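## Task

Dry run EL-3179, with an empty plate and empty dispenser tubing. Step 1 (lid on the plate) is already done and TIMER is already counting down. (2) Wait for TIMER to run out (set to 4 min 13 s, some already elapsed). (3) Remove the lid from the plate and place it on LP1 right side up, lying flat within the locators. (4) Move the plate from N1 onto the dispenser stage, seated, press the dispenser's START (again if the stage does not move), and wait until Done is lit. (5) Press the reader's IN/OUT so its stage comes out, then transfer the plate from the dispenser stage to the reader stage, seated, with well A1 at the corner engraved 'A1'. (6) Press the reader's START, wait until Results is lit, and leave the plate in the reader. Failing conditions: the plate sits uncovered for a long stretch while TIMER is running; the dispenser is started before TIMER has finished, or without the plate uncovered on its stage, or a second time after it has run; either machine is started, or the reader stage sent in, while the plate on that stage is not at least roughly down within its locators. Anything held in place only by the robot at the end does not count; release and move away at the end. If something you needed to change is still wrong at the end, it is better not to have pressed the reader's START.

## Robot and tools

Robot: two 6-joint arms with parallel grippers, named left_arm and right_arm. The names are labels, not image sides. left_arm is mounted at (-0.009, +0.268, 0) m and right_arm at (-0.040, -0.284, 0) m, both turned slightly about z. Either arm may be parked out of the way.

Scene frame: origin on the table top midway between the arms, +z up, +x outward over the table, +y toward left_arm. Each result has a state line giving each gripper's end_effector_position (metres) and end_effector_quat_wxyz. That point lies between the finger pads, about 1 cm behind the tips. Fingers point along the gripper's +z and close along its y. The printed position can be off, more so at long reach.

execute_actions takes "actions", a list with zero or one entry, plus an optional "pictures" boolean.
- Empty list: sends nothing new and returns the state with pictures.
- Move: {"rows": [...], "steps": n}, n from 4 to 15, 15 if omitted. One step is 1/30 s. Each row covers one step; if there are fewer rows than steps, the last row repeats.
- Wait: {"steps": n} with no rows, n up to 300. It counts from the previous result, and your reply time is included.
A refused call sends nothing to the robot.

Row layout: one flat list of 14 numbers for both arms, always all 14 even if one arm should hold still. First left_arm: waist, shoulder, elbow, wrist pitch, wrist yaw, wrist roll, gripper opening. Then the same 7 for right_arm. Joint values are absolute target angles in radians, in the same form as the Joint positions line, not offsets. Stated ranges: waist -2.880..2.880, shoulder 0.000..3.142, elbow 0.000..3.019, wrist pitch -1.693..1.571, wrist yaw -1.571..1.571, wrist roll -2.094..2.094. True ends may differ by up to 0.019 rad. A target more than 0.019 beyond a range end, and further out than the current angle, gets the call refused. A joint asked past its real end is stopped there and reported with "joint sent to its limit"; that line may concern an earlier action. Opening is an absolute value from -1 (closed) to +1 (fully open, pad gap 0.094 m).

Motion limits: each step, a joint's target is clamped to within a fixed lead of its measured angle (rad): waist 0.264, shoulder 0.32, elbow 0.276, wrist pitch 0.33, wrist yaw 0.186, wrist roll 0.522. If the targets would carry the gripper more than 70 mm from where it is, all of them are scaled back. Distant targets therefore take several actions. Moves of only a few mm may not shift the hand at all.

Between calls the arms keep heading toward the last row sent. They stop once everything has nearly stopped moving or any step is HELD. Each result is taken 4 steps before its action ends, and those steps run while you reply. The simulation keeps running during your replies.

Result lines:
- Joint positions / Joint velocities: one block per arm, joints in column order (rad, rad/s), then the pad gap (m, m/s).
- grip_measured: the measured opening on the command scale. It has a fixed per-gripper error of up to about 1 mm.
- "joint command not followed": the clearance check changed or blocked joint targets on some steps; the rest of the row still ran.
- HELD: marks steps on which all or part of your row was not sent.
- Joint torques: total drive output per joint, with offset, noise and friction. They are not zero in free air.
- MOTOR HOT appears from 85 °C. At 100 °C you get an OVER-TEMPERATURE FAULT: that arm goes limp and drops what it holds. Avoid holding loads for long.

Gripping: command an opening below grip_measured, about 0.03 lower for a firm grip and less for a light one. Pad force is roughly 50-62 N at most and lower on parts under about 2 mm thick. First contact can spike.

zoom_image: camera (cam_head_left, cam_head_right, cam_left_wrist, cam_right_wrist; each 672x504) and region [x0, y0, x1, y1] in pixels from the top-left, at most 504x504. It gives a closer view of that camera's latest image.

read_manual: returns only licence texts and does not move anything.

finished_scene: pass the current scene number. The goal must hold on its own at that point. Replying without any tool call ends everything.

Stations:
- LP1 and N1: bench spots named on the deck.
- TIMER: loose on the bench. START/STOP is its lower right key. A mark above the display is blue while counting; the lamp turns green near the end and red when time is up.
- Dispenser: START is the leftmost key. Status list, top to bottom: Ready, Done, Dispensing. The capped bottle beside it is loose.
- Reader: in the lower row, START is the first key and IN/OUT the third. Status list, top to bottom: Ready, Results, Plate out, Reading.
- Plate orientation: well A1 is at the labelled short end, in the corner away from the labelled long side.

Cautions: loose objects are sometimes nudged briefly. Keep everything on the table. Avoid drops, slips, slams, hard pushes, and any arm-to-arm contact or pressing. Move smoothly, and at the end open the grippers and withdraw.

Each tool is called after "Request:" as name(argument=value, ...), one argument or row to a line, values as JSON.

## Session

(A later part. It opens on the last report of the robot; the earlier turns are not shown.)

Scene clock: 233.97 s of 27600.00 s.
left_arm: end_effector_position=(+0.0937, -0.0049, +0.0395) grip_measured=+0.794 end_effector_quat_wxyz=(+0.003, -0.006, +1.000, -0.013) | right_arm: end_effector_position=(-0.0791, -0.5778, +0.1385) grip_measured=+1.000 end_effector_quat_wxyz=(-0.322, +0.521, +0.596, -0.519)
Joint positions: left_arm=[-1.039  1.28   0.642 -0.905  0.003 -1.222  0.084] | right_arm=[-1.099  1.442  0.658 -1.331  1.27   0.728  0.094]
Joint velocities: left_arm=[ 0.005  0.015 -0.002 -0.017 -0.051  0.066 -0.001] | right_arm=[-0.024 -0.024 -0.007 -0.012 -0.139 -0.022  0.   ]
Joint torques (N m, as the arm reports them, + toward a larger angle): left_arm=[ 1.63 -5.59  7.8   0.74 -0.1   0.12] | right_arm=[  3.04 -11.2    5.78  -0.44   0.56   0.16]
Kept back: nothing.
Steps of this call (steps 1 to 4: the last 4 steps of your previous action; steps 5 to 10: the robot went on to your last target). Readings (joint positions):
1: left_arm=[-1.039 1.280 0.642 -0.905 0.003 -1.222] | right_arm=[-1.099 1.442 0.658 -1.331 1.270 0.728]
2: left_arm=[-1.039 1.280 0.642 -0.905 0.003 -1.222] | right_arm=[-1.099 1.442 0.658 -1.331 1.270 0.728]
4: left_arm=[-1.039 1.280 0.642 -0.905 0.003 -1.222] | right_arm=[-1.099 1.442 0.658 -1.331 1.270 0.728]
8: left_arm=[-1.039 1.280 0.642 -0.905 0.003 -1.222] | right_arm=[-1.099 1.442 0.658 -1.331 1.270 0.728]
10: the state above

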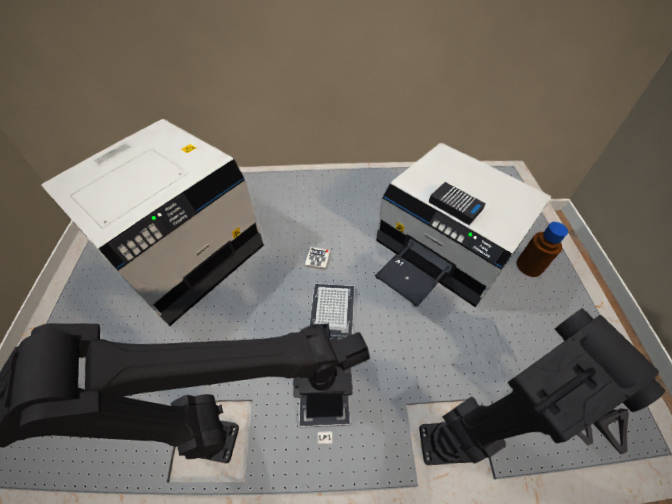

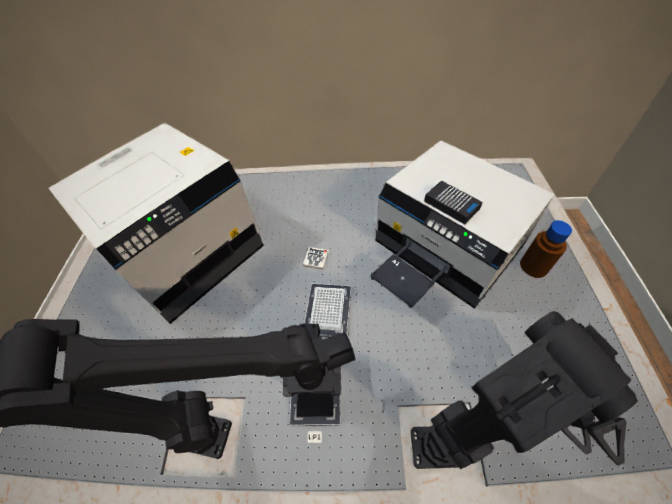

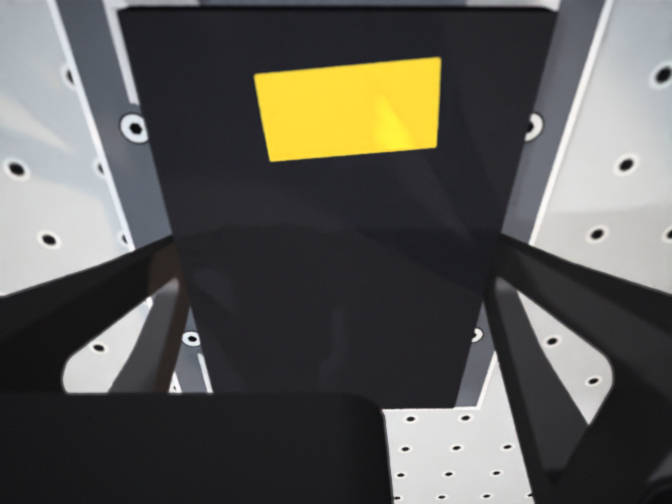

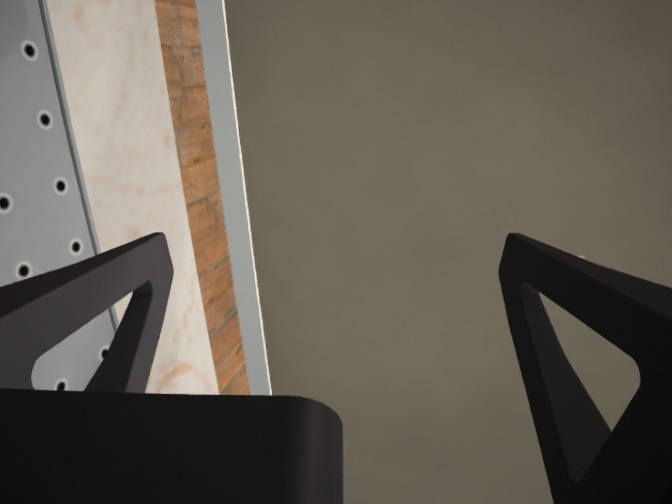

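Request:
execute_actions(
  actions=[
    {"rows":[[-1.029,1.2942,0.642,-0.900,0.005,-1.212,0.758,-1.1,1.43,0.65,-1.331,1.27,0.728,1],[-1.029,1.2942,0.645,-0.908,0.005,-1.212,0.758,-1.1,1.43,0.65,-1.331,1.27,0.728,1],[-1.029,1.2942,0.645,-0.913,0.005,-1.212,0.758,-1.1,1.43,0.65,-1.331,1.27,0.728,1],[-1.029,1.2942,0.645,-0.916,0.005,-1.212,0.758,-1.1,1.43,0.65,-1.331,1.27,0.728,1],[-1.029,1.2942,0.645,-0.918,0.005,-1.212,0.758,-1.1,1.43,0.65,-1.331,1.27,0.728,1],[-1.029,1.2942,0.645,-0.920,0.005,-1.212,0.758,-1.1,1.43,0.65,-1.331,1.27,0.728,1]],"steps":15},
  ],
)

Request:
execute_actions(
  actions=[
    {"steps":10},
  ],
  pictures=true,
)

Scene clock: 234.90 s of 27600.00 s.
left_arm: end_effector_position=(+0.0934, -0.0040, +0.0395) grip_measured=+0.794 end_effector_quat_wxyz=(+0.003, -0.006, +1.000, -0.011) | right_arm: end_effector_position=(-0.0791, -0.5778, +0.1385) grip_measured=+1.000 end_effector_quat_wxyz=(-0.322, +0.521, +0.596, -0.519)
Joint positions: left_arm=[-1.039  1.28   0.642 -0.909  0.003 -1.222  0.084] | right_arm=[-1.099  1.442  0.658 -1.331  1.27   0.728  0.094]
Joint velocities: left_arm=[ 0.005  0.005 -0.022  0.007  0.022  0.007  0.   ] | right_arm=[-0.015  0.005 -0.007  0.002 -0.066 -0.022  0.   ]
Joint torques (N m, as the arm reports them, + toward a larger angle): left_arm=[ 1.55 -5.44  8.35 -0.18 -0.09  0.12] | right_arm=[  2.96 -11.09   5.79  -0.45   0.56   0.16]
Steps of this call (steps 1 to 15: the robot went on to your last target; steps 16 to 17: nothing new was sent; steps 18 to 28: the first 11 steps of this action). Readings (joint positions):
18: left_arm=[-1.039 1.280 0.642 -0.905 0.003 -1.222] | right_arm=[-1.099 1.442 0.658 -1.331 1.270 0.728]
19: left_arm=[-1.039 1.280 0.642 -0.905 0.003 -1.222] | right_arm=[-1.099 1.442 0.658 -1.331 1.270 0.728]
21: left_arm=[-1.039 1.280 0.642 -0.905 0.003 -1.222] | right_arm=[-1.099 1.442 0.658 -1.331 1.270 0.728]
25: left_arm=[-1.039 1.280 0.642 -0.908 0.003 -1.222] | right_arm=[-1.099 1.442 0.658 -1.331 1.270 0.728]
28: the state above

Scene clock: 235.23 s of 27600.00 s.
left_arm: end_effector_position=(+0.0934, -0.0039, +0.0395) grip_measured=+0.794 end_effector_quat_wxyz=(+0.003, -0.006, +1.000, -0.011) | right_arm: end_effector_position=(-0.0791, -0.5778, +0.1385) grip_measured=+1.000 end_effector_quat_wxyz=(-0.322, +0.521, +0.596, -0.519)
Joint positions: left_arm=[-1.039  1.28   0.642 -0.91   0.003 -1.222  0.084] | right_arm=[-1.099  1.442  0.658 -1.331  1.27   0.728  0.094]
Joint velocities: left_arm=[ 0.005  0.005  0.002  0.012 -0.037 -0.022  0.   ] | right_arm=[-0.005 -0.005 -0.007 -0.002 -0.037  0.022  0.   ]
Joint torques (N m, as the arm reports them, + toward a larger angle): left_arm=[ 1.66 -5.4   8.35 -0.11 -0.08  0.12] | right_arm=[  2.99 -11.14   5.78  -0.47   0.56   0.16]
Kept back: nothing.
Steps of this call (steps 1 to 4: the last 4 steps of your previous action; steps 5 to 10: the robot went on to your last target). Readings (joint positions):
1: left_arm=[-1.039 1.280 0.642 -0.910 0.003 -1.222] | right_arm=[-1.099 1.442 0.658 -1.331 1.270 0.728]
2: left_arm=[-1.039 1.280 0.642 -0.910 0.003 -1.222] | right_arm=[-1.099 1.442 0.658 -1.331 1.270 0.728]
4: left_arm=[-1.039 1.280 0.642 -0.910 0.003 -1.222] | right_arm=[-1.099 1.442 0.658 -1.331 1.270 0.728]
8: left_arm=[-1.039 1.280 0.642 -0.910 0.003 -1.222] | right_arm=[-1.099 1.442 0.658 -1.331 1.270 0.728]
10: the state above

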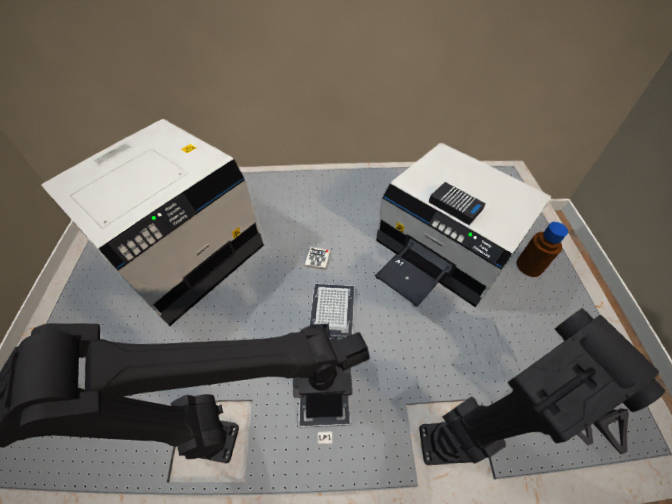

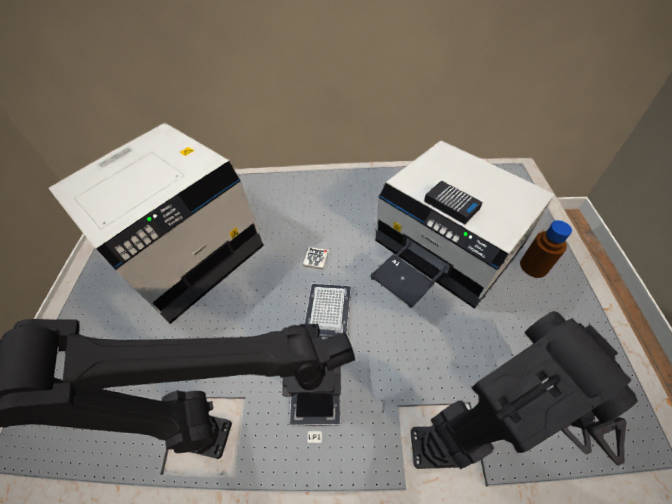

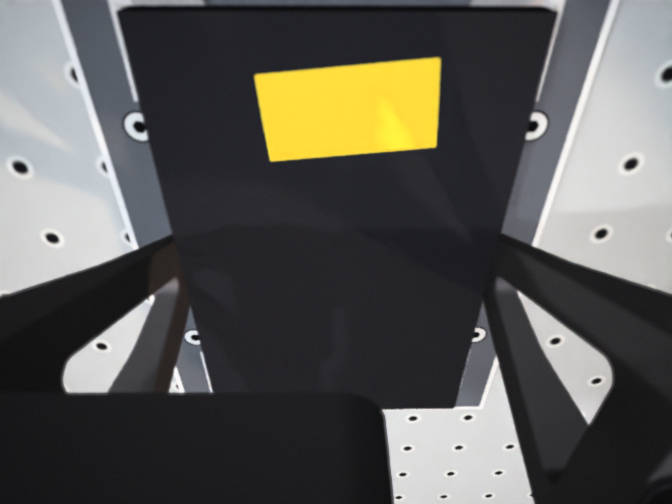

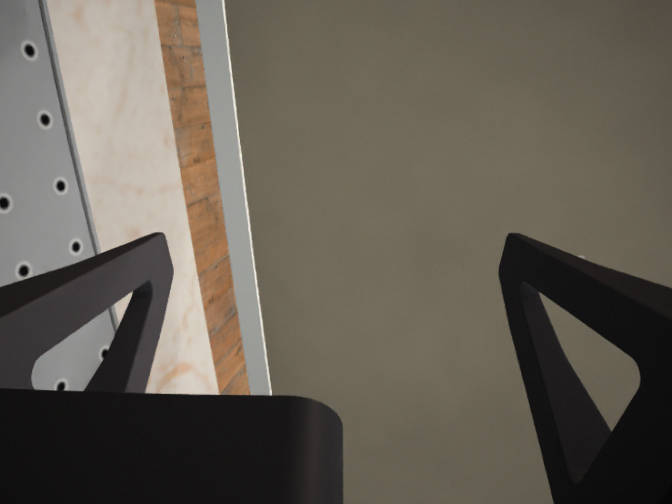

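Request:
execute_actions(
  actions=[
    {"rows":[[-1.029,1.2952,0.645,-0.915,0.005,-1.212,0.758,-1.1,1.43,0.65,-1.331,1.27,0.728,1],[-1.029,1.2962,0.645,-0.912,0.005,-1.212,0.758,-1.1,1.43,0.65,-1.331,1.27,0.728,1],[-1.029,1.2972,0.645,-0.910,0.005,-1.212,0.758,-1.1,1.43,0.65,-1.331,1.27,0.728,1],[-1.029,1.2982,0.645,-0.910,0.005,-1.212,0.758,-1.1,1.43,0.65,-1.331,1.27,0.728,1]],"steps":15},
  ],
)

Request:
execute_actions(
  actions=[
    {"steps":10},
  ],
  pictures=true,
)

Scene clock: 235.83 s of 27600.00 s.
left_arm: end_effector_position=(+0.0932, -0.0035, +0.0382) grip_measured=+0.794 end_effector_quat_wxyz=(+0.002, -0.006, +1.000, -0.009) | right_arm: end_effector_position=(-0.0791, -0.5778, +0.1385) grip_measured=+1.000 end_effector_quat_wxyz=(-0.322, +0.521, +0.596, -0.519)
Joint positions: left_arm=[-1.039  1.285  0.642 -0.91   0.003 -1.222  0.084] | right_arm=[-1.099  1.442  0.658 -1.331  1.27   0.728  0.094]
Joint velocities: left_arm=[-0.005 -0.005  0.007 -0.002  0.007 -0.081 -0.   ] | right_arm=[ 0.005 -0.005 -0.007 -0.002  0.037 -0.037  0.   ]
Joint torques (N m, as the arm reports them, + toward a larger angle): left_arm=[ 1.73 -5.67  8.32  0.23 -0.08  0.12] | right_arm=[  3.   -11.12   5.78  -0.46   0.55   0.17]
Steps of this call (steps 1 to 7: the robot went on to your last target; steps 8 to 18: the first 11 steps of this action). Readings (joint positions):
8: left_arm=[-1.039 1.280 0.642 -0.910 0.003 -1.222] | right_arm=[-1.099 1.442 0.658 -1.331 1.270 0.728]
9: left_arm=[-1.039 1.281 0.642 -0.910 0.003 -1.222] | right_arm=[-1.099 1.442 0.658 -1.331 1.270 0.728]
11: left_arm=[-1.039 1.282 0.642 -0.910 0.003 -1.222] | right_arm=[-1.099 1.442 0.658 -1.331 1.270 0.728]
15: left_arm=[-1.039 1.284 0.642 -0.910 0.003 -1.222] | right_arm=[-1.099 1.442 0.658 -1.331 1.270 0.728]
18: the state above

Scene clock: 236.17 s of 27600.00 s.
left_arm: end_effector_position=(+0.0932, -0.0035, +0.0382) grip_measured=+0.794 end_effector_quat_wxyz=(+0.002, -0.006, +1.000, -0.009) | right_arm: end_effector_position=(-0.0791, -0.5778, +0.1385) grip_measured=+1.000 end_effector_quat_wxyz=(-0.322, +0.521, +0.596, -0.519)
Joint positions: left_arm=[-1.039  1.285  0.642 -0.91   0.003 -1.222  0.084] | right_arm=[-1.099  1.442  0.658 -1.331  1.27   0.728  0.094]
Joint velocities: left_arm=[-0.005 -0.005  0.002 -0.002 -0.066 -0.051 -0.001] | right_arm=[-0.005 -0.015 -0.007  0.007 -0.022  0.007  0.   ]
Joint torques (N m, as the arm reports them, + toward a larger angle): left_arm=[ 1.61 -5.53  8.31  0.24 -0.1   0.13] | right_arm=[  2.94 -11.18   5.79  -0.46   0.56   0.16]
Kept back: nothing.
Steps of this call (steps 1 to 4: the last 4 steps of your previous action; steps 5 to 10: the robot went on to your last target). Readings (joint positions):
1: left_arm=[-1.039 1.285 0.642 -0.910 0.003 -1.222] | right_arm=[-1.099 1.442 0.658 -1.331 1.270 0.728]
2: left_arm=[-1.039 1.285 0.642 -0.910 0.003 -1.222] | right_arm=[-1.099 1.442 0.658 -1.331 1.270 0.728]
4: left_arm=[-1.039 1.285 0.642 -0.910 0.003 -1.222] | right_arm=[-1.099 1.442 0.658 -1.331 1.270 0.728]
8: left_arm=[-1.039 1.285 0.642 -0.910 0.003 -1.222] | right_arm=[-1.099 1.442 0.658 -1.331 1.270 0.728]
10: the state above

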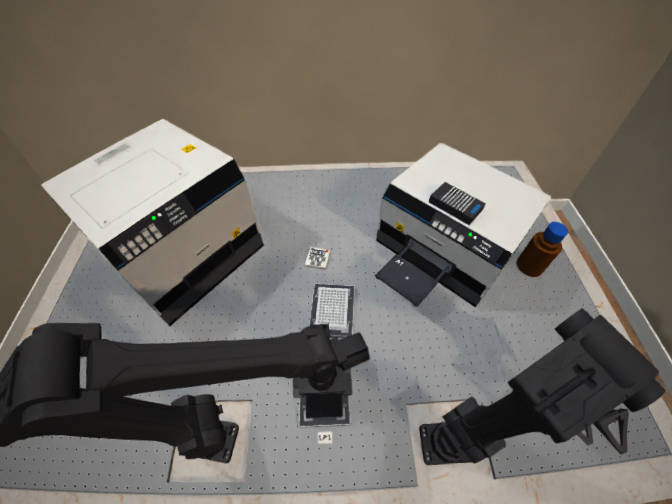

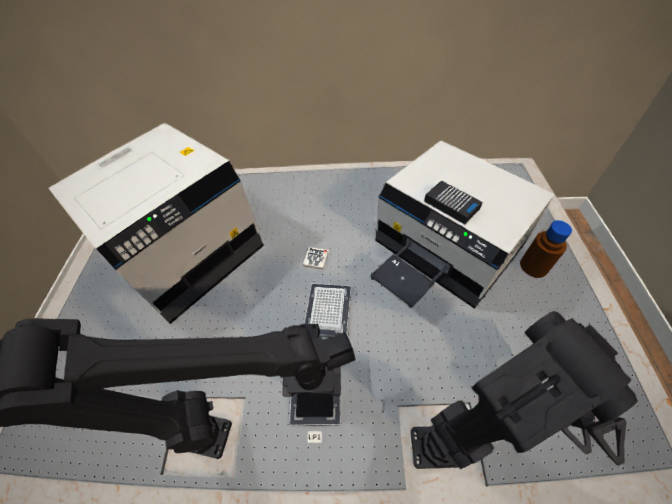

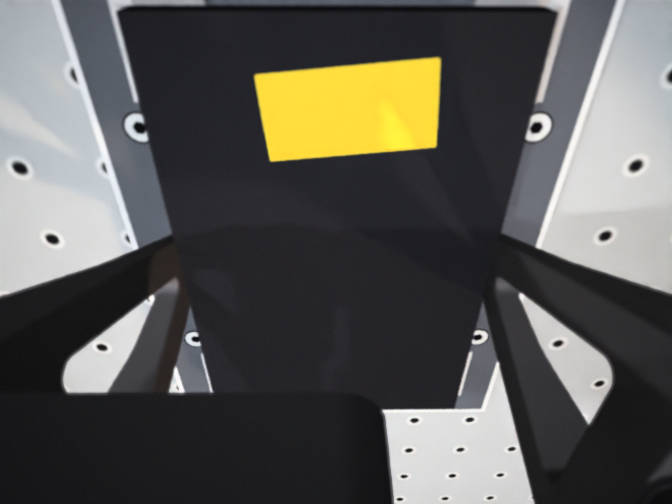

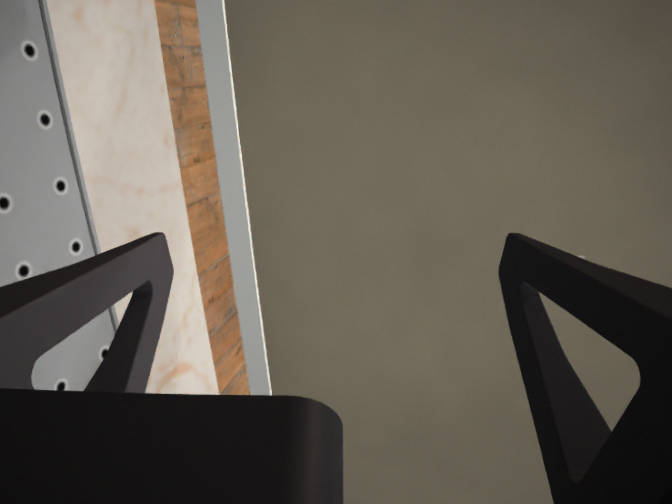

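Request:
zoom_image(
  camera="cam_left_wrist",
  region=[60, 0, 200, 150],
)

Request:
zoom_image(
  camera="cam_left_wrist",
  region=[475, 0, 615, 150],
)

Request:
zoom_image(
  camera="cam_left_wrist",
  region=[160, 300, 520, 420],
)

Region (60, 0, 200, 150) of cam_left_wrist's 672x504 image, scaled by 3.360, with more detail than that image has; it fills the left 470 columns of this view, and the rest is white.

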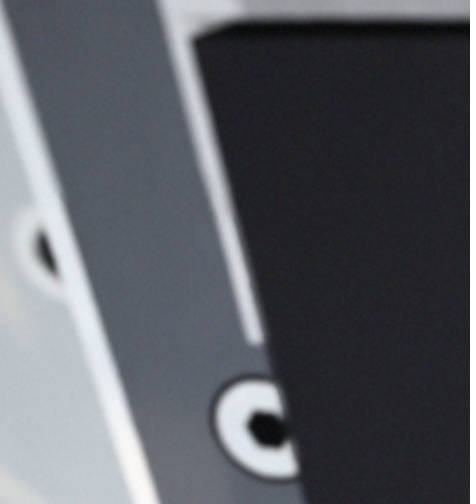

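Region (475, 0, 615, 150) of cam_left_wrist's 672x504 image, scaled by 3.360, with more detail than that image has; it fills the left 470 columns of this view, and the rest is white.

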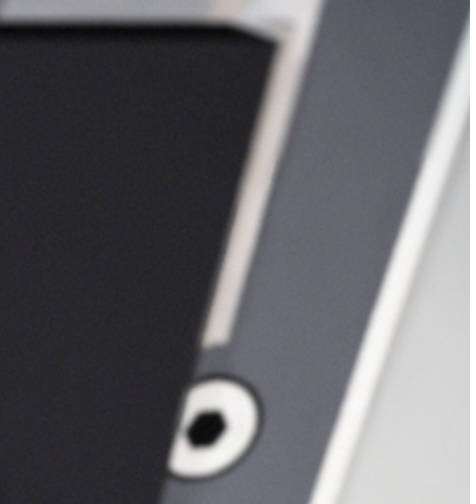

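Region (160, 300, 520, 420) of cam_left_wrist's 672x504 image, scaled by 1.400, with more detail than that image has.

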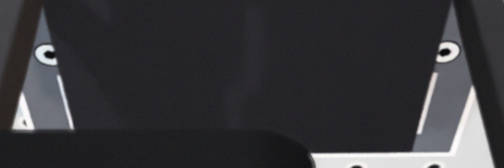

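Request:
execute_actions(
  actions=[
    {"rows":[[-1.029,1.2982,0.645,-0.903,0.005,-1.212,0.758,-1.1,1.43,0.65,-1.331,1.27,0.728,1],[-1.029,1.2982,0.645,-0.898,0.005,-1.212,0.758,-1.1,1.43,0.65,-1.331,1.27,0.728,1],[-1.029,1.2982,0.645,-0.896,0.005,-1.212,0.758,-1.1,1.43,0.65,-1.331,1.27,0.728,1],[-1.029,1.2992,0.645,-0.895,0.005,-1.212,0.758,-1.1,1.43,0.65,-1.331,1.27,0.728,1],[-1.029,1.3002,0.645,-0.8945,0.005,-1.212,0.758,-1.1,1.43,0.65,-1.331,1.27,0.728,1],[-1.029,1.3012,0.645,-0.894,0.005,-1.212,0.758,-1.1,1.43,0.65,-1.331,1.27,0.728,1],[-1.029,1.3022,0.645,-0.894,0.005,-1.212,0.758,-1.1,1.43,0.65,-1.331,1.27,0.728,1]],"steps":15},
  ],
)

Request:
execute_actions(
  actions=[
    {"steps":12},
  ],
  pictures=true,
)

Scene clock: 236.97 s of 27600.00 s.
left_arm: end_effector_position=(+0.0934, -0.0039, +0.0378) grip_measured=+0.794 end_effector_quat_wxyz=(+0.002, -0.006, +1.000, -0.010) | right_arm: end_effector_position=(-0.0791, -0.5778, +0.1385) grip_measured=+1.000 end_effector_quat_wxyz=(-0.322, +0.521, +0.596, -0.519)
Joint positions: left_arm=[-1.039  1.287  0.642 -0.907  0.003 -1.222  0.084] | right_arm=[-1.099  1.442  0.658 -1.331  1.27   0.728  0.094]
Joint velocities: left_arm=[-0.015 -0.005  0.012  0.012 -0.081 -0.022  0.001] | right_arm=[-0.005 -0.005 -0.002  0.007 -0.022  0.007  0.   ]
Joint torques (N m, as the arm reports them, + toward a larger angle): left_arm=[ 1.51 -5.46  8.37  0.74 -0.09  0.11] | right_arm=[  3.02 -11.13   5.78  -0.46   0.56   0.16]
Steps of this call (steps 1 to 13: the robot went on to your last target; steps 14 to 24: the first 11 steps of this action). Readings (joint positions):
14: left_arm=[-1.039 1.285 0.642 -0.910 0.003 -1.222] | right_arm=[-1.099 1.442 0.658 -1.331 1.270 0.728]
15: left_arm=[-1.039 1.285 0.642 -0.910 0.003 -1.222] | right_arm=[-1.099 1.442 0.658 -1.331 1.270 0.728]
17: left_arm=[-1.039 1.285 0.642 -0.910 0.003 -1.222] | right_arm=[-1.099 1.442 0.658 -1.331 1.270 0.728]
21: left_arm=[-1.039 1.286 0.642 -0.907 0.003 -1.222] | right_arm=[-1.099 1.442 0.658 -1.331 1.270 0.728]
24: the state above

Scene clock: 237.37 s of 27600.00 s.
left_arm: end_effector_position=(+0.0934, -0.0039, +0.0378) grip_measured=+0.794 end_effector_quat_wxyz=(+0.002, -0.006, +1.000, -0.010) | right_arm: end_effector_position=(-0.0791, -0.5778, +0.1385) grip_measured=+1.000 end_effector_quat_wxyz=(-0.322, +0.521, +0.596, -0.519)
Joint positions: left_arm=[-1.039  1.287  0.642 -0.907  0.003 -1.222  0.084] | right_arm=[-1.099  1.442  0.658 -1.331  1.27   0.728  0.094]
Joint velocities: left_arm=[-0.005 -0.005  0.012 -0.042 -0.022  0.007  0.001] | right_arm=[-0.005 -0.005  0.007 -0.002  0.007 -0.095  0.   ]
Joint torques (N m, as the arm reports them, + toward a larger angle): left_arm=[ 1.52 -5.24  8.27  0.76 -0.09  0.12] | right_arm=[  2.99 -11.1    5.78  -0.47   0.56   0.16]
Kept back: nothing.
Steps of this call (steps 1 to 4: the last 4 steps of your previous action; steps 5 to 12: the robot went on to your last target). Readings (joint positions):
1: left_arm=[-1.039 1.287 0.642 -0.907 0.003 -1.222] | right_arm=[-1.099 1.442 0.658 -1.331 1.270 0.728]
2: left_arm=[-1.039 1.287 0.642 -0.907 0.003 -1.222] | right_arm=[-1.099 1.442 0.658 -1.331 1.270 0.728]
4: left_arm=[-1.039 1.287 0.642 -0.907 0.003 -1.222] | right_arm=[-1.099 1.442 0.658 -1.331 1.270 0.728]
8: left_arm=[-1.039 1.287 0.642 -0.907 0.003 -1.222] | right_arm=[-1.099 1.442 0.658 -1.331 1.270 0.728]
12: the state above

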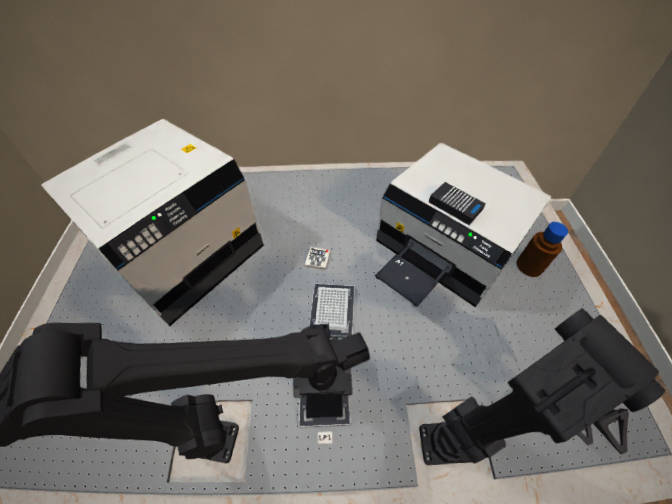

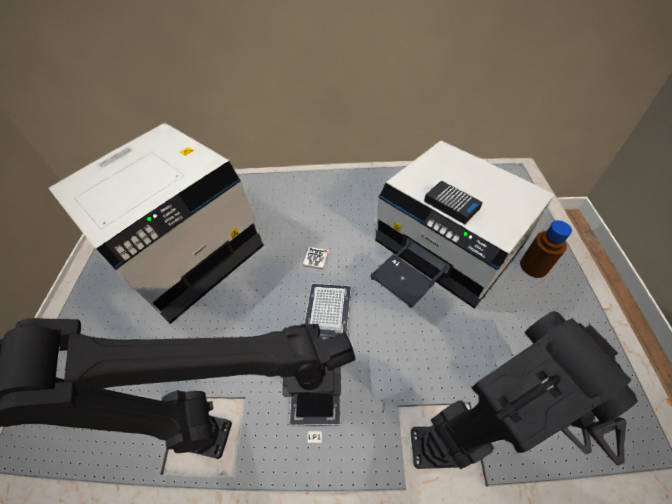

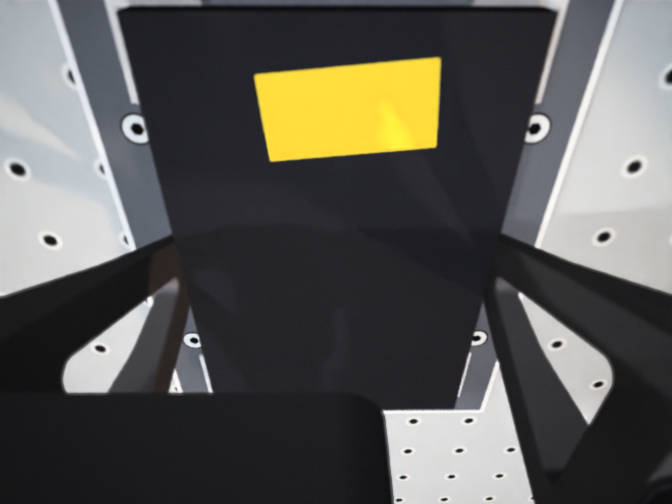

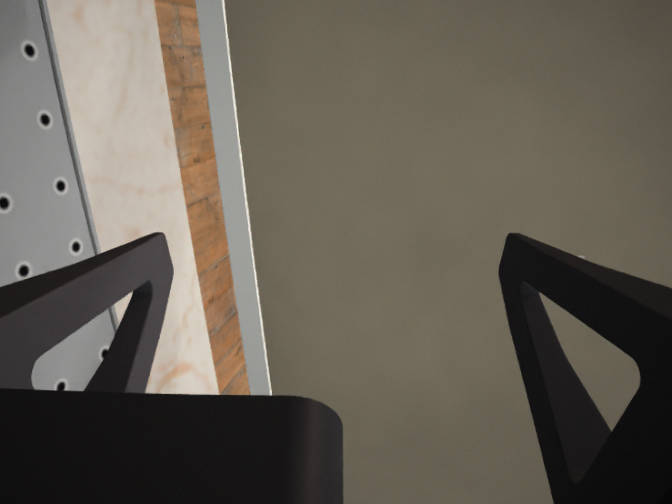

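Request:
zoom_image(
  camera="cam_left_wrist",
  region=[60, 0, 260, 150],
)

Request:
zoom_image(
  camera="cam_left_wrist",
  region=[415, 0, 615, 150],
)

Request:
zoom_image(
  camera="cam_left_wrist",
  region=[380, 320, 520, 425],
)

Request:
zoom_image(
  camera="cam_head_left",
  region=[280, 370, 370, 440],
)

Region (60, 0, 260, 150) of cam_left_wrist's 672x504 image, scaled by 2.520, with more detail than that image has; it fills the top 378 rows of this view, and the rest is white.

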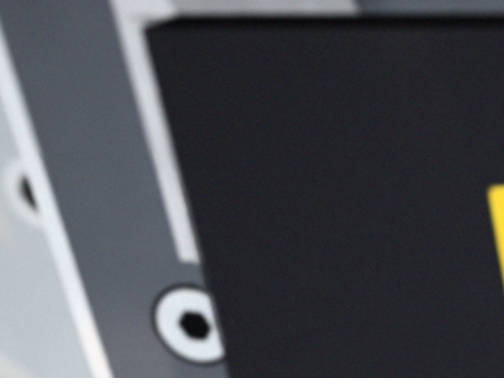

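Region (415, 0, 615, 150) of cam_left_wrist's 672x504 image, scaled by 2.520, with more detail than that image has; it fills the top 378 rows of this view, and the rest is white.

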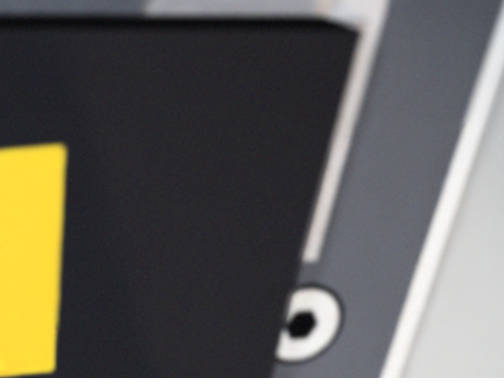

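Region (380, 320, 520, 425) of cam_left_wrist's 672x504 image, scaled by 3.600, with more detail than that image has; it fills the top 378 rows of this view, and the rest is white.

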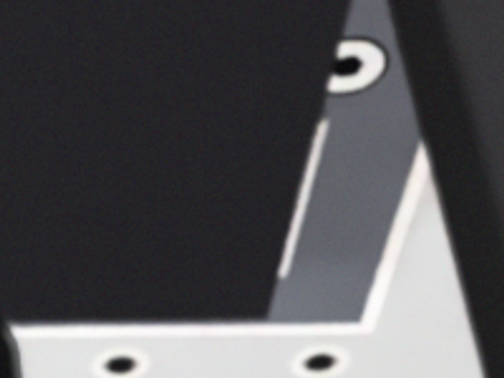

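Region (280, 370, 370, 440) of cam_head_left's 672x504 image, scaled by 5.600, with more detail than that image has.

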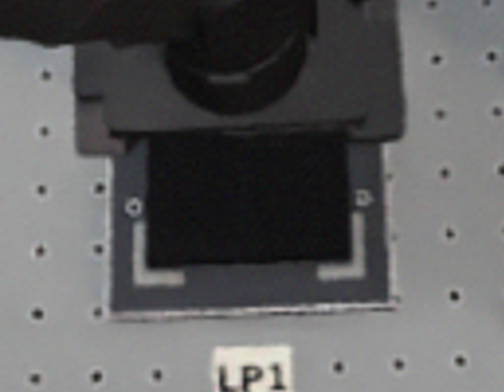

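Request:
execute_actions(
  actions=[
    {"rows":[[-1.029,1.3032,0.645,-0.897,0.005,-1.212,0.758,-1.1,1.43,0.65,-1.331,1.27,0.728,1],[-1.029,1.3042,0.645,-0.899,0.005,-1.212,0.758,-1.1,1.43,0.65,-1.331,1.27,0.728,1],[-1.029,1.3052,0.645,-0.899,0.005,-1.212,0.758,-1.1,1.43,0.65,-1.331,1.27,0.728,1],[-1.029,1.3062,0.645,-0.899,0.005,-1.212,0.758,-1.1,1.43,0.65,-1.331,1.27,0.728,1]],"steps":15},
  ],
)

Request:
execute_actions(
  actions=[
    {"steps":10},
  ],
  pictures=true,
)

Scene clock: 238.23 s of 27600.00 s.
left_arm: end_effector_position=(+0.0934, -0.0039, +0.0377) grip_measured=+0.794 end_effector_quat_wxyz=(+0.002, -0.006, +1.000, -0.009) | right_arm: end_effector_position=(-0.0791, -0.5778, +0.1385) grip_measured=+1.000 end_effector_quat_wxyz=(-0.322, +0.521, +0.596, -0.519)
Joint positions: left_arm=[-1.039  1.287  0.642 -0.907  0.003 -1.222  0.084] | right_arm=[-1.099  1.442  0.658 -1.331  1.27   0.728  0.094]
Joint velocities: left_arm=[ 0.015 -0.005  0.002  0.007 -0.095 -0.037 -0.001] | right_arm=[ 0.005 -0.015  0.002 -0.012 -0.037  0.022  0.   ]
Joint torques (N m, as the arm reports them, + toward a larger angle): left_arm=[ 1.76 -5.05  8.26  0.55 -0.08  0.12] | right_arm=[  2.98 -11.11   5.8   -0.45   0.56   0.16]
Steps of this call (steps 1 to 15: the robot went on to your last target; steps 16 to 26: the first 11 steps of this action). Readings (joint positions):
16: left_arm=[-1.039 1.287 0.642 -0.907 0.003 -1.222] | right_arm=[-1.099 1.442 0.658 -1.331 1.270 0.728]
17: left_arm=[-1.039 1.287 0.642 -0.907 0.003 -1.222] | right_arm=[-1.099 1.442 0.658 -1.331 1.270 0.728]
19: left_arm=[-1.039 1.287 0.642 -0.907 0.003 -1.222] | right_arm=[-1.099 1.442 0.658 -1.331 1.270 0.728]
23: left_arm=[-1.039 1.287 0.642 -0.907 0.003 -1.222] | right_arm=[-1.099 1.442 0.658 -1.331 1.270 0.728]
26: the state above

Scene clock: 238.57 s of 27600.00 s.
left_arm: end_effector_position=(+0.0934, -0.0039, +0.0377) grip_measured=+0.794 end_effector_quat_wxyz=(+0.002, -0.006, +1.000, -0.009) | right_arm: end_effector_position=(-0.0791, -0.5778, +0.1385) grip_measured=+1.000 end_effector_quat_wxyz=(-0.322, +0.521, +0.596, -0.519)
Joint positions: left_arm=[-1.039  1.287  0.642 -0.907  0.003 -1.222  0.084] | right_arm=[-1.099  1.442  0.658 -1.331  1.27   0.728  0.094]
Joint velocities: left_arm=[-0.005 -0.015 -0.007 -0.002 -0.095 -0.007 -0.001] | right_arm=[-0.005 -0.005  0.007 -0.007  0.022 -0.081  0.   ]
Joint torques (N m, as the arm reports them, + toward a larger angle): left_arm=[ 1.58 -5.08  8.24  0.5  -0.08  0.12] | right_arm=[  3.01 -11.12   5.8   -0.45   0.55   0.16]
Kept back: nothing.
Steps of this call (steps 1 to 4: the last 4 steps of your previous action; steps 5 to 10: the robot went on to your last target). Readings (joint positions):
1: left_arm=[-1.039 1.287 0.642 -0.907 0.003 -1.222] | right_arm=[-1.099 1.442 0.658 -1.331 1.270 0.728]
2: left_arm=[-1.039 1.287 0.642 -0.907 0.003 -1.222] | right_arm=[-1.099 1.442 0.658 -1.331 1.270 0.728]
4: left_arm=[-1.039 1.287 0.642 -0.907 0.003 -1.222] | right_arm=[-1.099 1.442 0.658 -1.331 1.270 0.728]
8: left_arm=[-1.039 1.287 0.642 -0.907 0.003 -1.222] | right_arm=[-1.099 1.442 0.658 -1.331 1.270 0.728]
10: the state above

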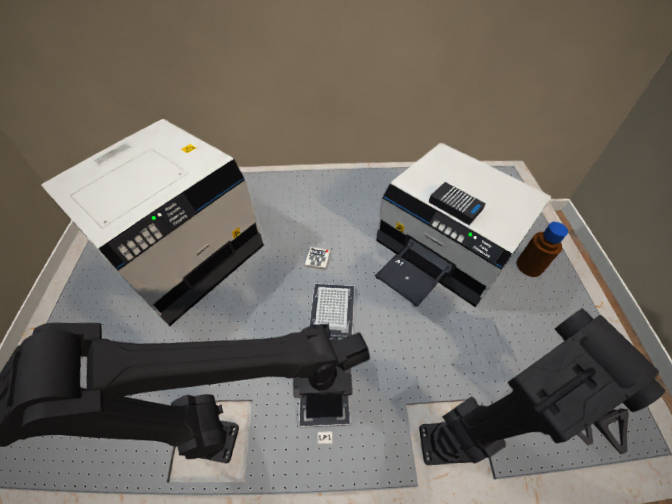

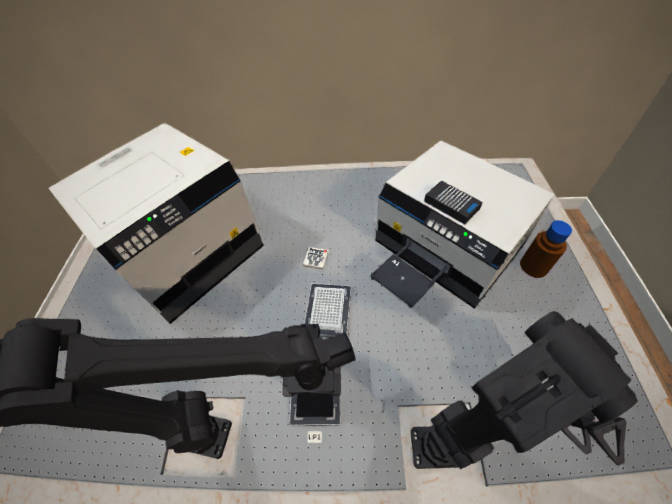

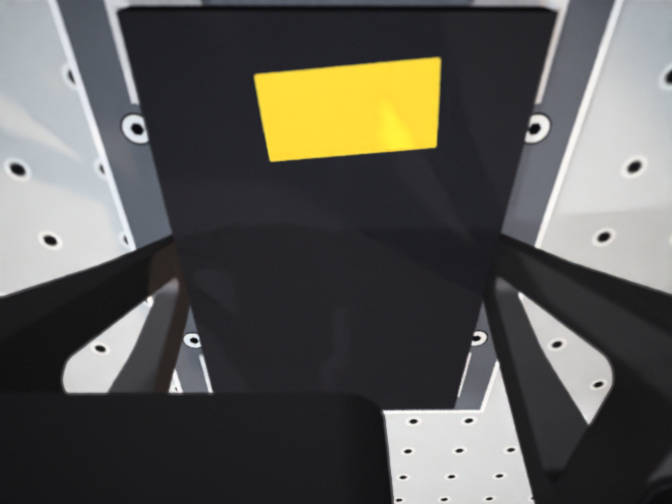

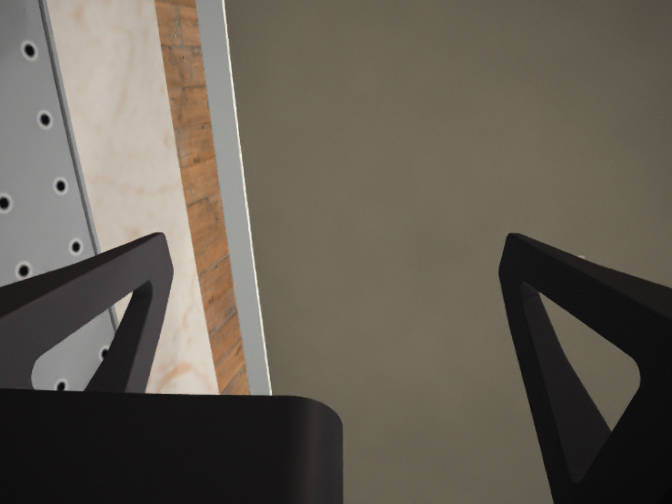

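Request:
zoom_image(
  camera="cam_head_left",
  region=[295, 395, 355, 430],
)

Request:
zoom_image(
  camera="cam_left_wrist",
  region=[95, 0, 215, 40],
)

Request:
zoom_image(
  camera="cam_left_wrist",
  region=[460, 0, 580, 40],
)

Region (295, 395, 355, 430) of cam_head_left's 672x504 image, scaled by 8.400, with more detail than that image has; it fills the top 294 rows of this view, and the rest is white.

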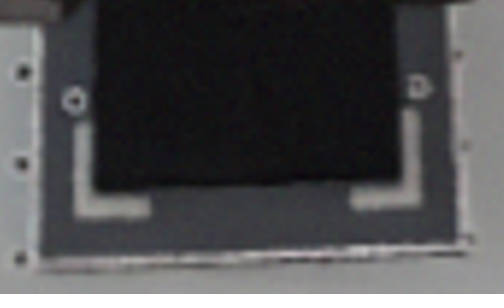

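Region (95, 0, 215, 40) of cam_left_wrist's 672x504 image, scaled by 4.200, with more detail than that image has.

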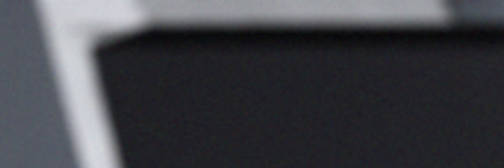

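Region (460, 0, 580, 40) of cam_left_wrist's 672x504 image, scaled by 4.200, with more detail than that image has.

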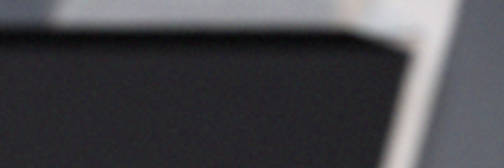

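Request:
execute_actions(
  actions=[
    {"rows":[[-1.032,1.302,0.645,-0.902,0.005,-1.215,0.77,-1.1,1.43,0.65,-1.331,1.27,0.728,1],[-1.035,1.298,0.645,-0.905,0.005,-1.218,0.78,-1.1,1.43,0.65,-1.331,1.27,0.728,1],[-1.037,1.294,0.645,-0.906,0.005,-1.22,0.79,-1.1,1.43,0.65,-1.331,1.27,0.728,1],[-1.038,1.29,0.645,-0.906,0.005,-1.221,0.80,-1.1,1.43,0.65,-1.331,1.27,0.728,1],[-1.038,1.29,0.645,-0.906,0.005,-1.221,0.82,-1.1,1.43,0.65,-1.331,1.27,0.728,1],[-1.038,1.29,0.645,-0.906,0.005,-1.221,0.85,-1.1,1.43,0.65,-1.331,1.27,0.728,1],[-1.038,1.29,0.645,-0.906,0.005,-1.221,0.88,-1.1,1.43,0.65,-1.331,1.27,0.728,1],[-1.038,1.29,0.645,-0.906,0.005,-1.221,0.92,-1.1,1.43,0.65,-1.331,1.27,0.728,1],[-1.038,1.29,0.645,-0.906,0.005,-1.221,0.96,-1.1,1.43,0.65,-1.331,1.27,0.728,1],[-1.038,1.29,0.645,-0.906,0.005,-1.221,1,-1.1,1.43,0.65,-1.331,1.27,0.728,1]],"steps":15},
  ],
)

Request:
execute_actions(
  actions=[
    {"steps":8},
  ],
  pictures=true,
)

Scene clock: 240.70 s of 27600.00 s.
left_arm: end_effector_position=(+0.0934, -0.0039, +0.0377) grip_measured=+1.000 end_effector_quat_wxyz=(+0.002, -0.006, +1.000, -0.009) | right_arm: end_effector_position=(-0.0791, -0.5778, +0.1385) grip_measured=+1.000 end_effector_quat_wxyz=(-0.322, +0.521, +0.596, -0.519)
Joint positions: left_arm=[-1.039  1.287  0.642 -0.907  0.003 -1.222  0.094] | right_arm=[-1.099  1.442  0.658 -1.331  1.27   0.728  0.094]
Joint velocities: left_arm=[ 0.005 -0.005 -0.002  0.002 -0.037  0.051  0.   ] | right_arm=[ 0.005  0.005  0.007 -0.012  0.007  0.007  0.   ]
Joint torques (N m, as the arm reports them, + toward a larger angle): left_arm=[ 0.96 -6.4   8.33  0.31 -0.07  0.03] | right_arm=[  2.99 -11.17   5.8   -0.44   0.56   0.16]
Steps of this call (steps 1 to 15: the robot went on to your last target; steps 16 to 53: nothing new was sent; steps 54 to 64: the first 11 steps of this action). Readings (joint positions):
54: left_arm=[-1.039 1.287 0.642 -0.907 0.003 -1.222] | right_arm=[-1.099 1.442 0.658 -1.331 1.270 0.728]
55: left_arm=[-1.039 1.287 0.642 -0.907 0.003 -1.222] | right_arm=[-1.099 1.442 0.658 -1.331 1.270 0.728]
57: left_arm=[-1.039 1.287 0.642 -0.907 0.003 -1.222] | right_arm=[-1.099 1.442 0.658 -1.331 1.270 0.728]
61: left_arm=[-1.039 1.287 0.642 -0.907 0.003 -1.222] | right_arm=[-1.099 1.442 0.658 -1.331 1.270 0.728]
64: the state above

Scene clock: 240.97 s of 27600.00 s.
left_arm: end_effector_position=(+0.0934, -0.0039, +0.0377) grip_measured=+1.000 end_effector_quat_wxyz=(+0.002, -0.006, +1.000, -0.009) | right_arm: end_effector_position=(-0.0791, -0.5778, +0.1385) grip_measured=+1.000 end_effector_quat_wxyz=(-0.322, +0.521, +0.596, -0.519)
Joint positions: left_arm=[-1.039  1.287  0.642 -0.907  0.003 -1.222  0.094] | right_arm=[-1.099  1.442  0.658 -1.331  1.27   0.728  0.094]
Joint velocities: left_arm=[ 0.005  0.005 -0.002 -0.002  0.081 -0.037  0.   ] | right_arm=[-0.015 -0.005  0.002  0.007 -0.051 -0.022  0.   ]
Joint torques (N m, as the arm reports them, + toward a larger angle): left_arm=[ 0.76 -6.34  8.33  0.29 -0.1   0.05] | right_arm=[  2.98 -11.13   5.8   -0.45   0.56   0.16]
Kept back: nothing.
Steps of this call (steps 1 to 4: the last 4 steps of your previous action; steps 5 to 8: the robot went on to your last target). Readings (joint positions):
1: left_arm=[-1.039 1.287 0.642 -0.907 0.003 -1.222] | right_arm=[-1.099 1.442 0.658 -1.331 1.270 0.728]
2: left_arm=[-1.039 1.287 0.642 -0.907 0.003 -1.222] | right_arm=[-1.099 1.442 0.658 -1.331 1.270 0.728]
4: left_arm=[-1.039 1.287 0.642 -0.907 0.003 -1.222] | right_arm=[-1.099 1.442 0.658 -1.331 1.270 0.728]
8: the state above

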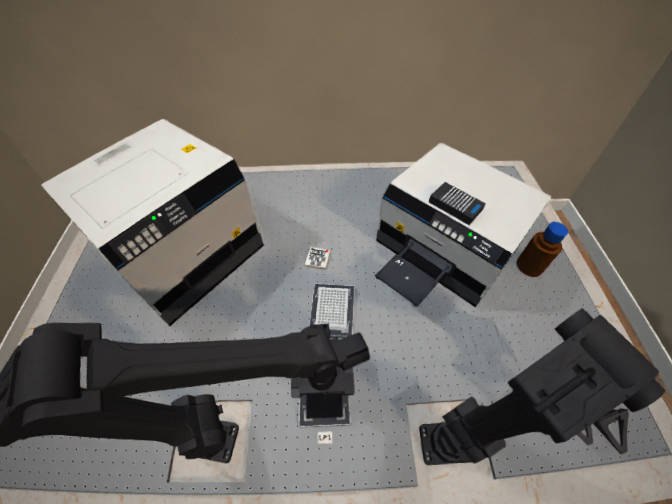

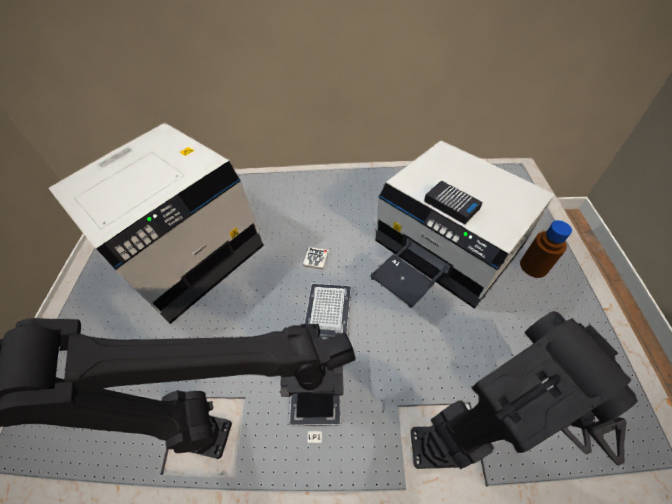

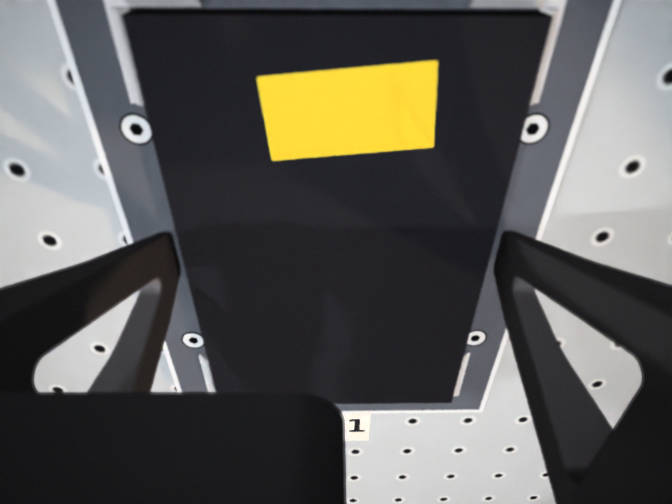

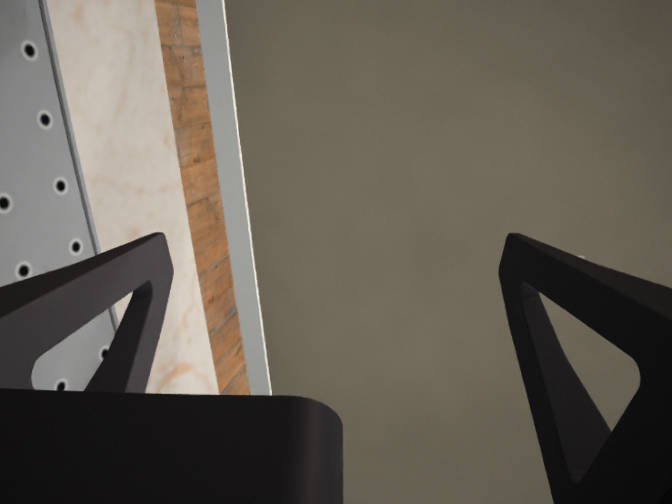

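Request:
zoom_image(
  camera="cam_left_wrist",
  region=[60, 0, 260, 150],
)

Request:
zoom_image(
  camera="cam_left_wrist",
  region=[415, 0, 615, 150],
)

Request:
zoom_image(
  camera="cam_left_wrist",
  region=[160, 300, 520, 430],
)

Region (60, 0, 260, 150) of cam_left_wrist's 672x504 image, scaled by 2.520, with more detail than that image has; it fills the top 378 rows of this view, and the rest is white.

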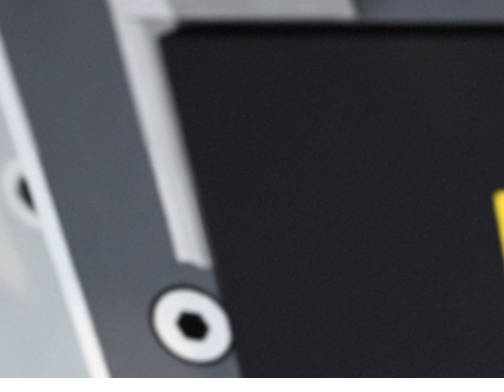

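Region (415, 0, 615, 150) of cam_left_wrist's 672x504 image, scaled by 2.520, with more detail than that image has; it fills the top 378 rows of this view, and the rest is white.

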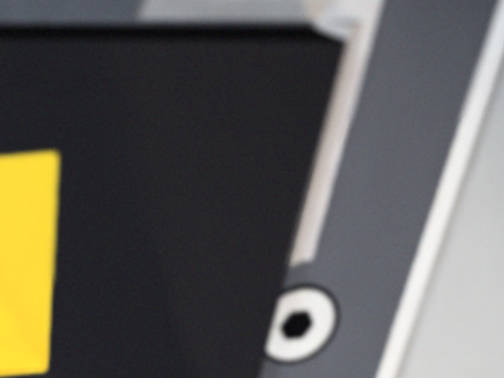

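Region (160, 300, 520, 430) of cam_left_wrist's 672x504 image, scaled by 1.400, with more detail than that image has; it fills the top 182 rows of this view, and the rest is white.

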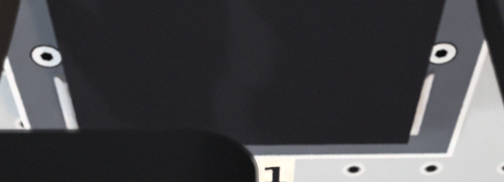

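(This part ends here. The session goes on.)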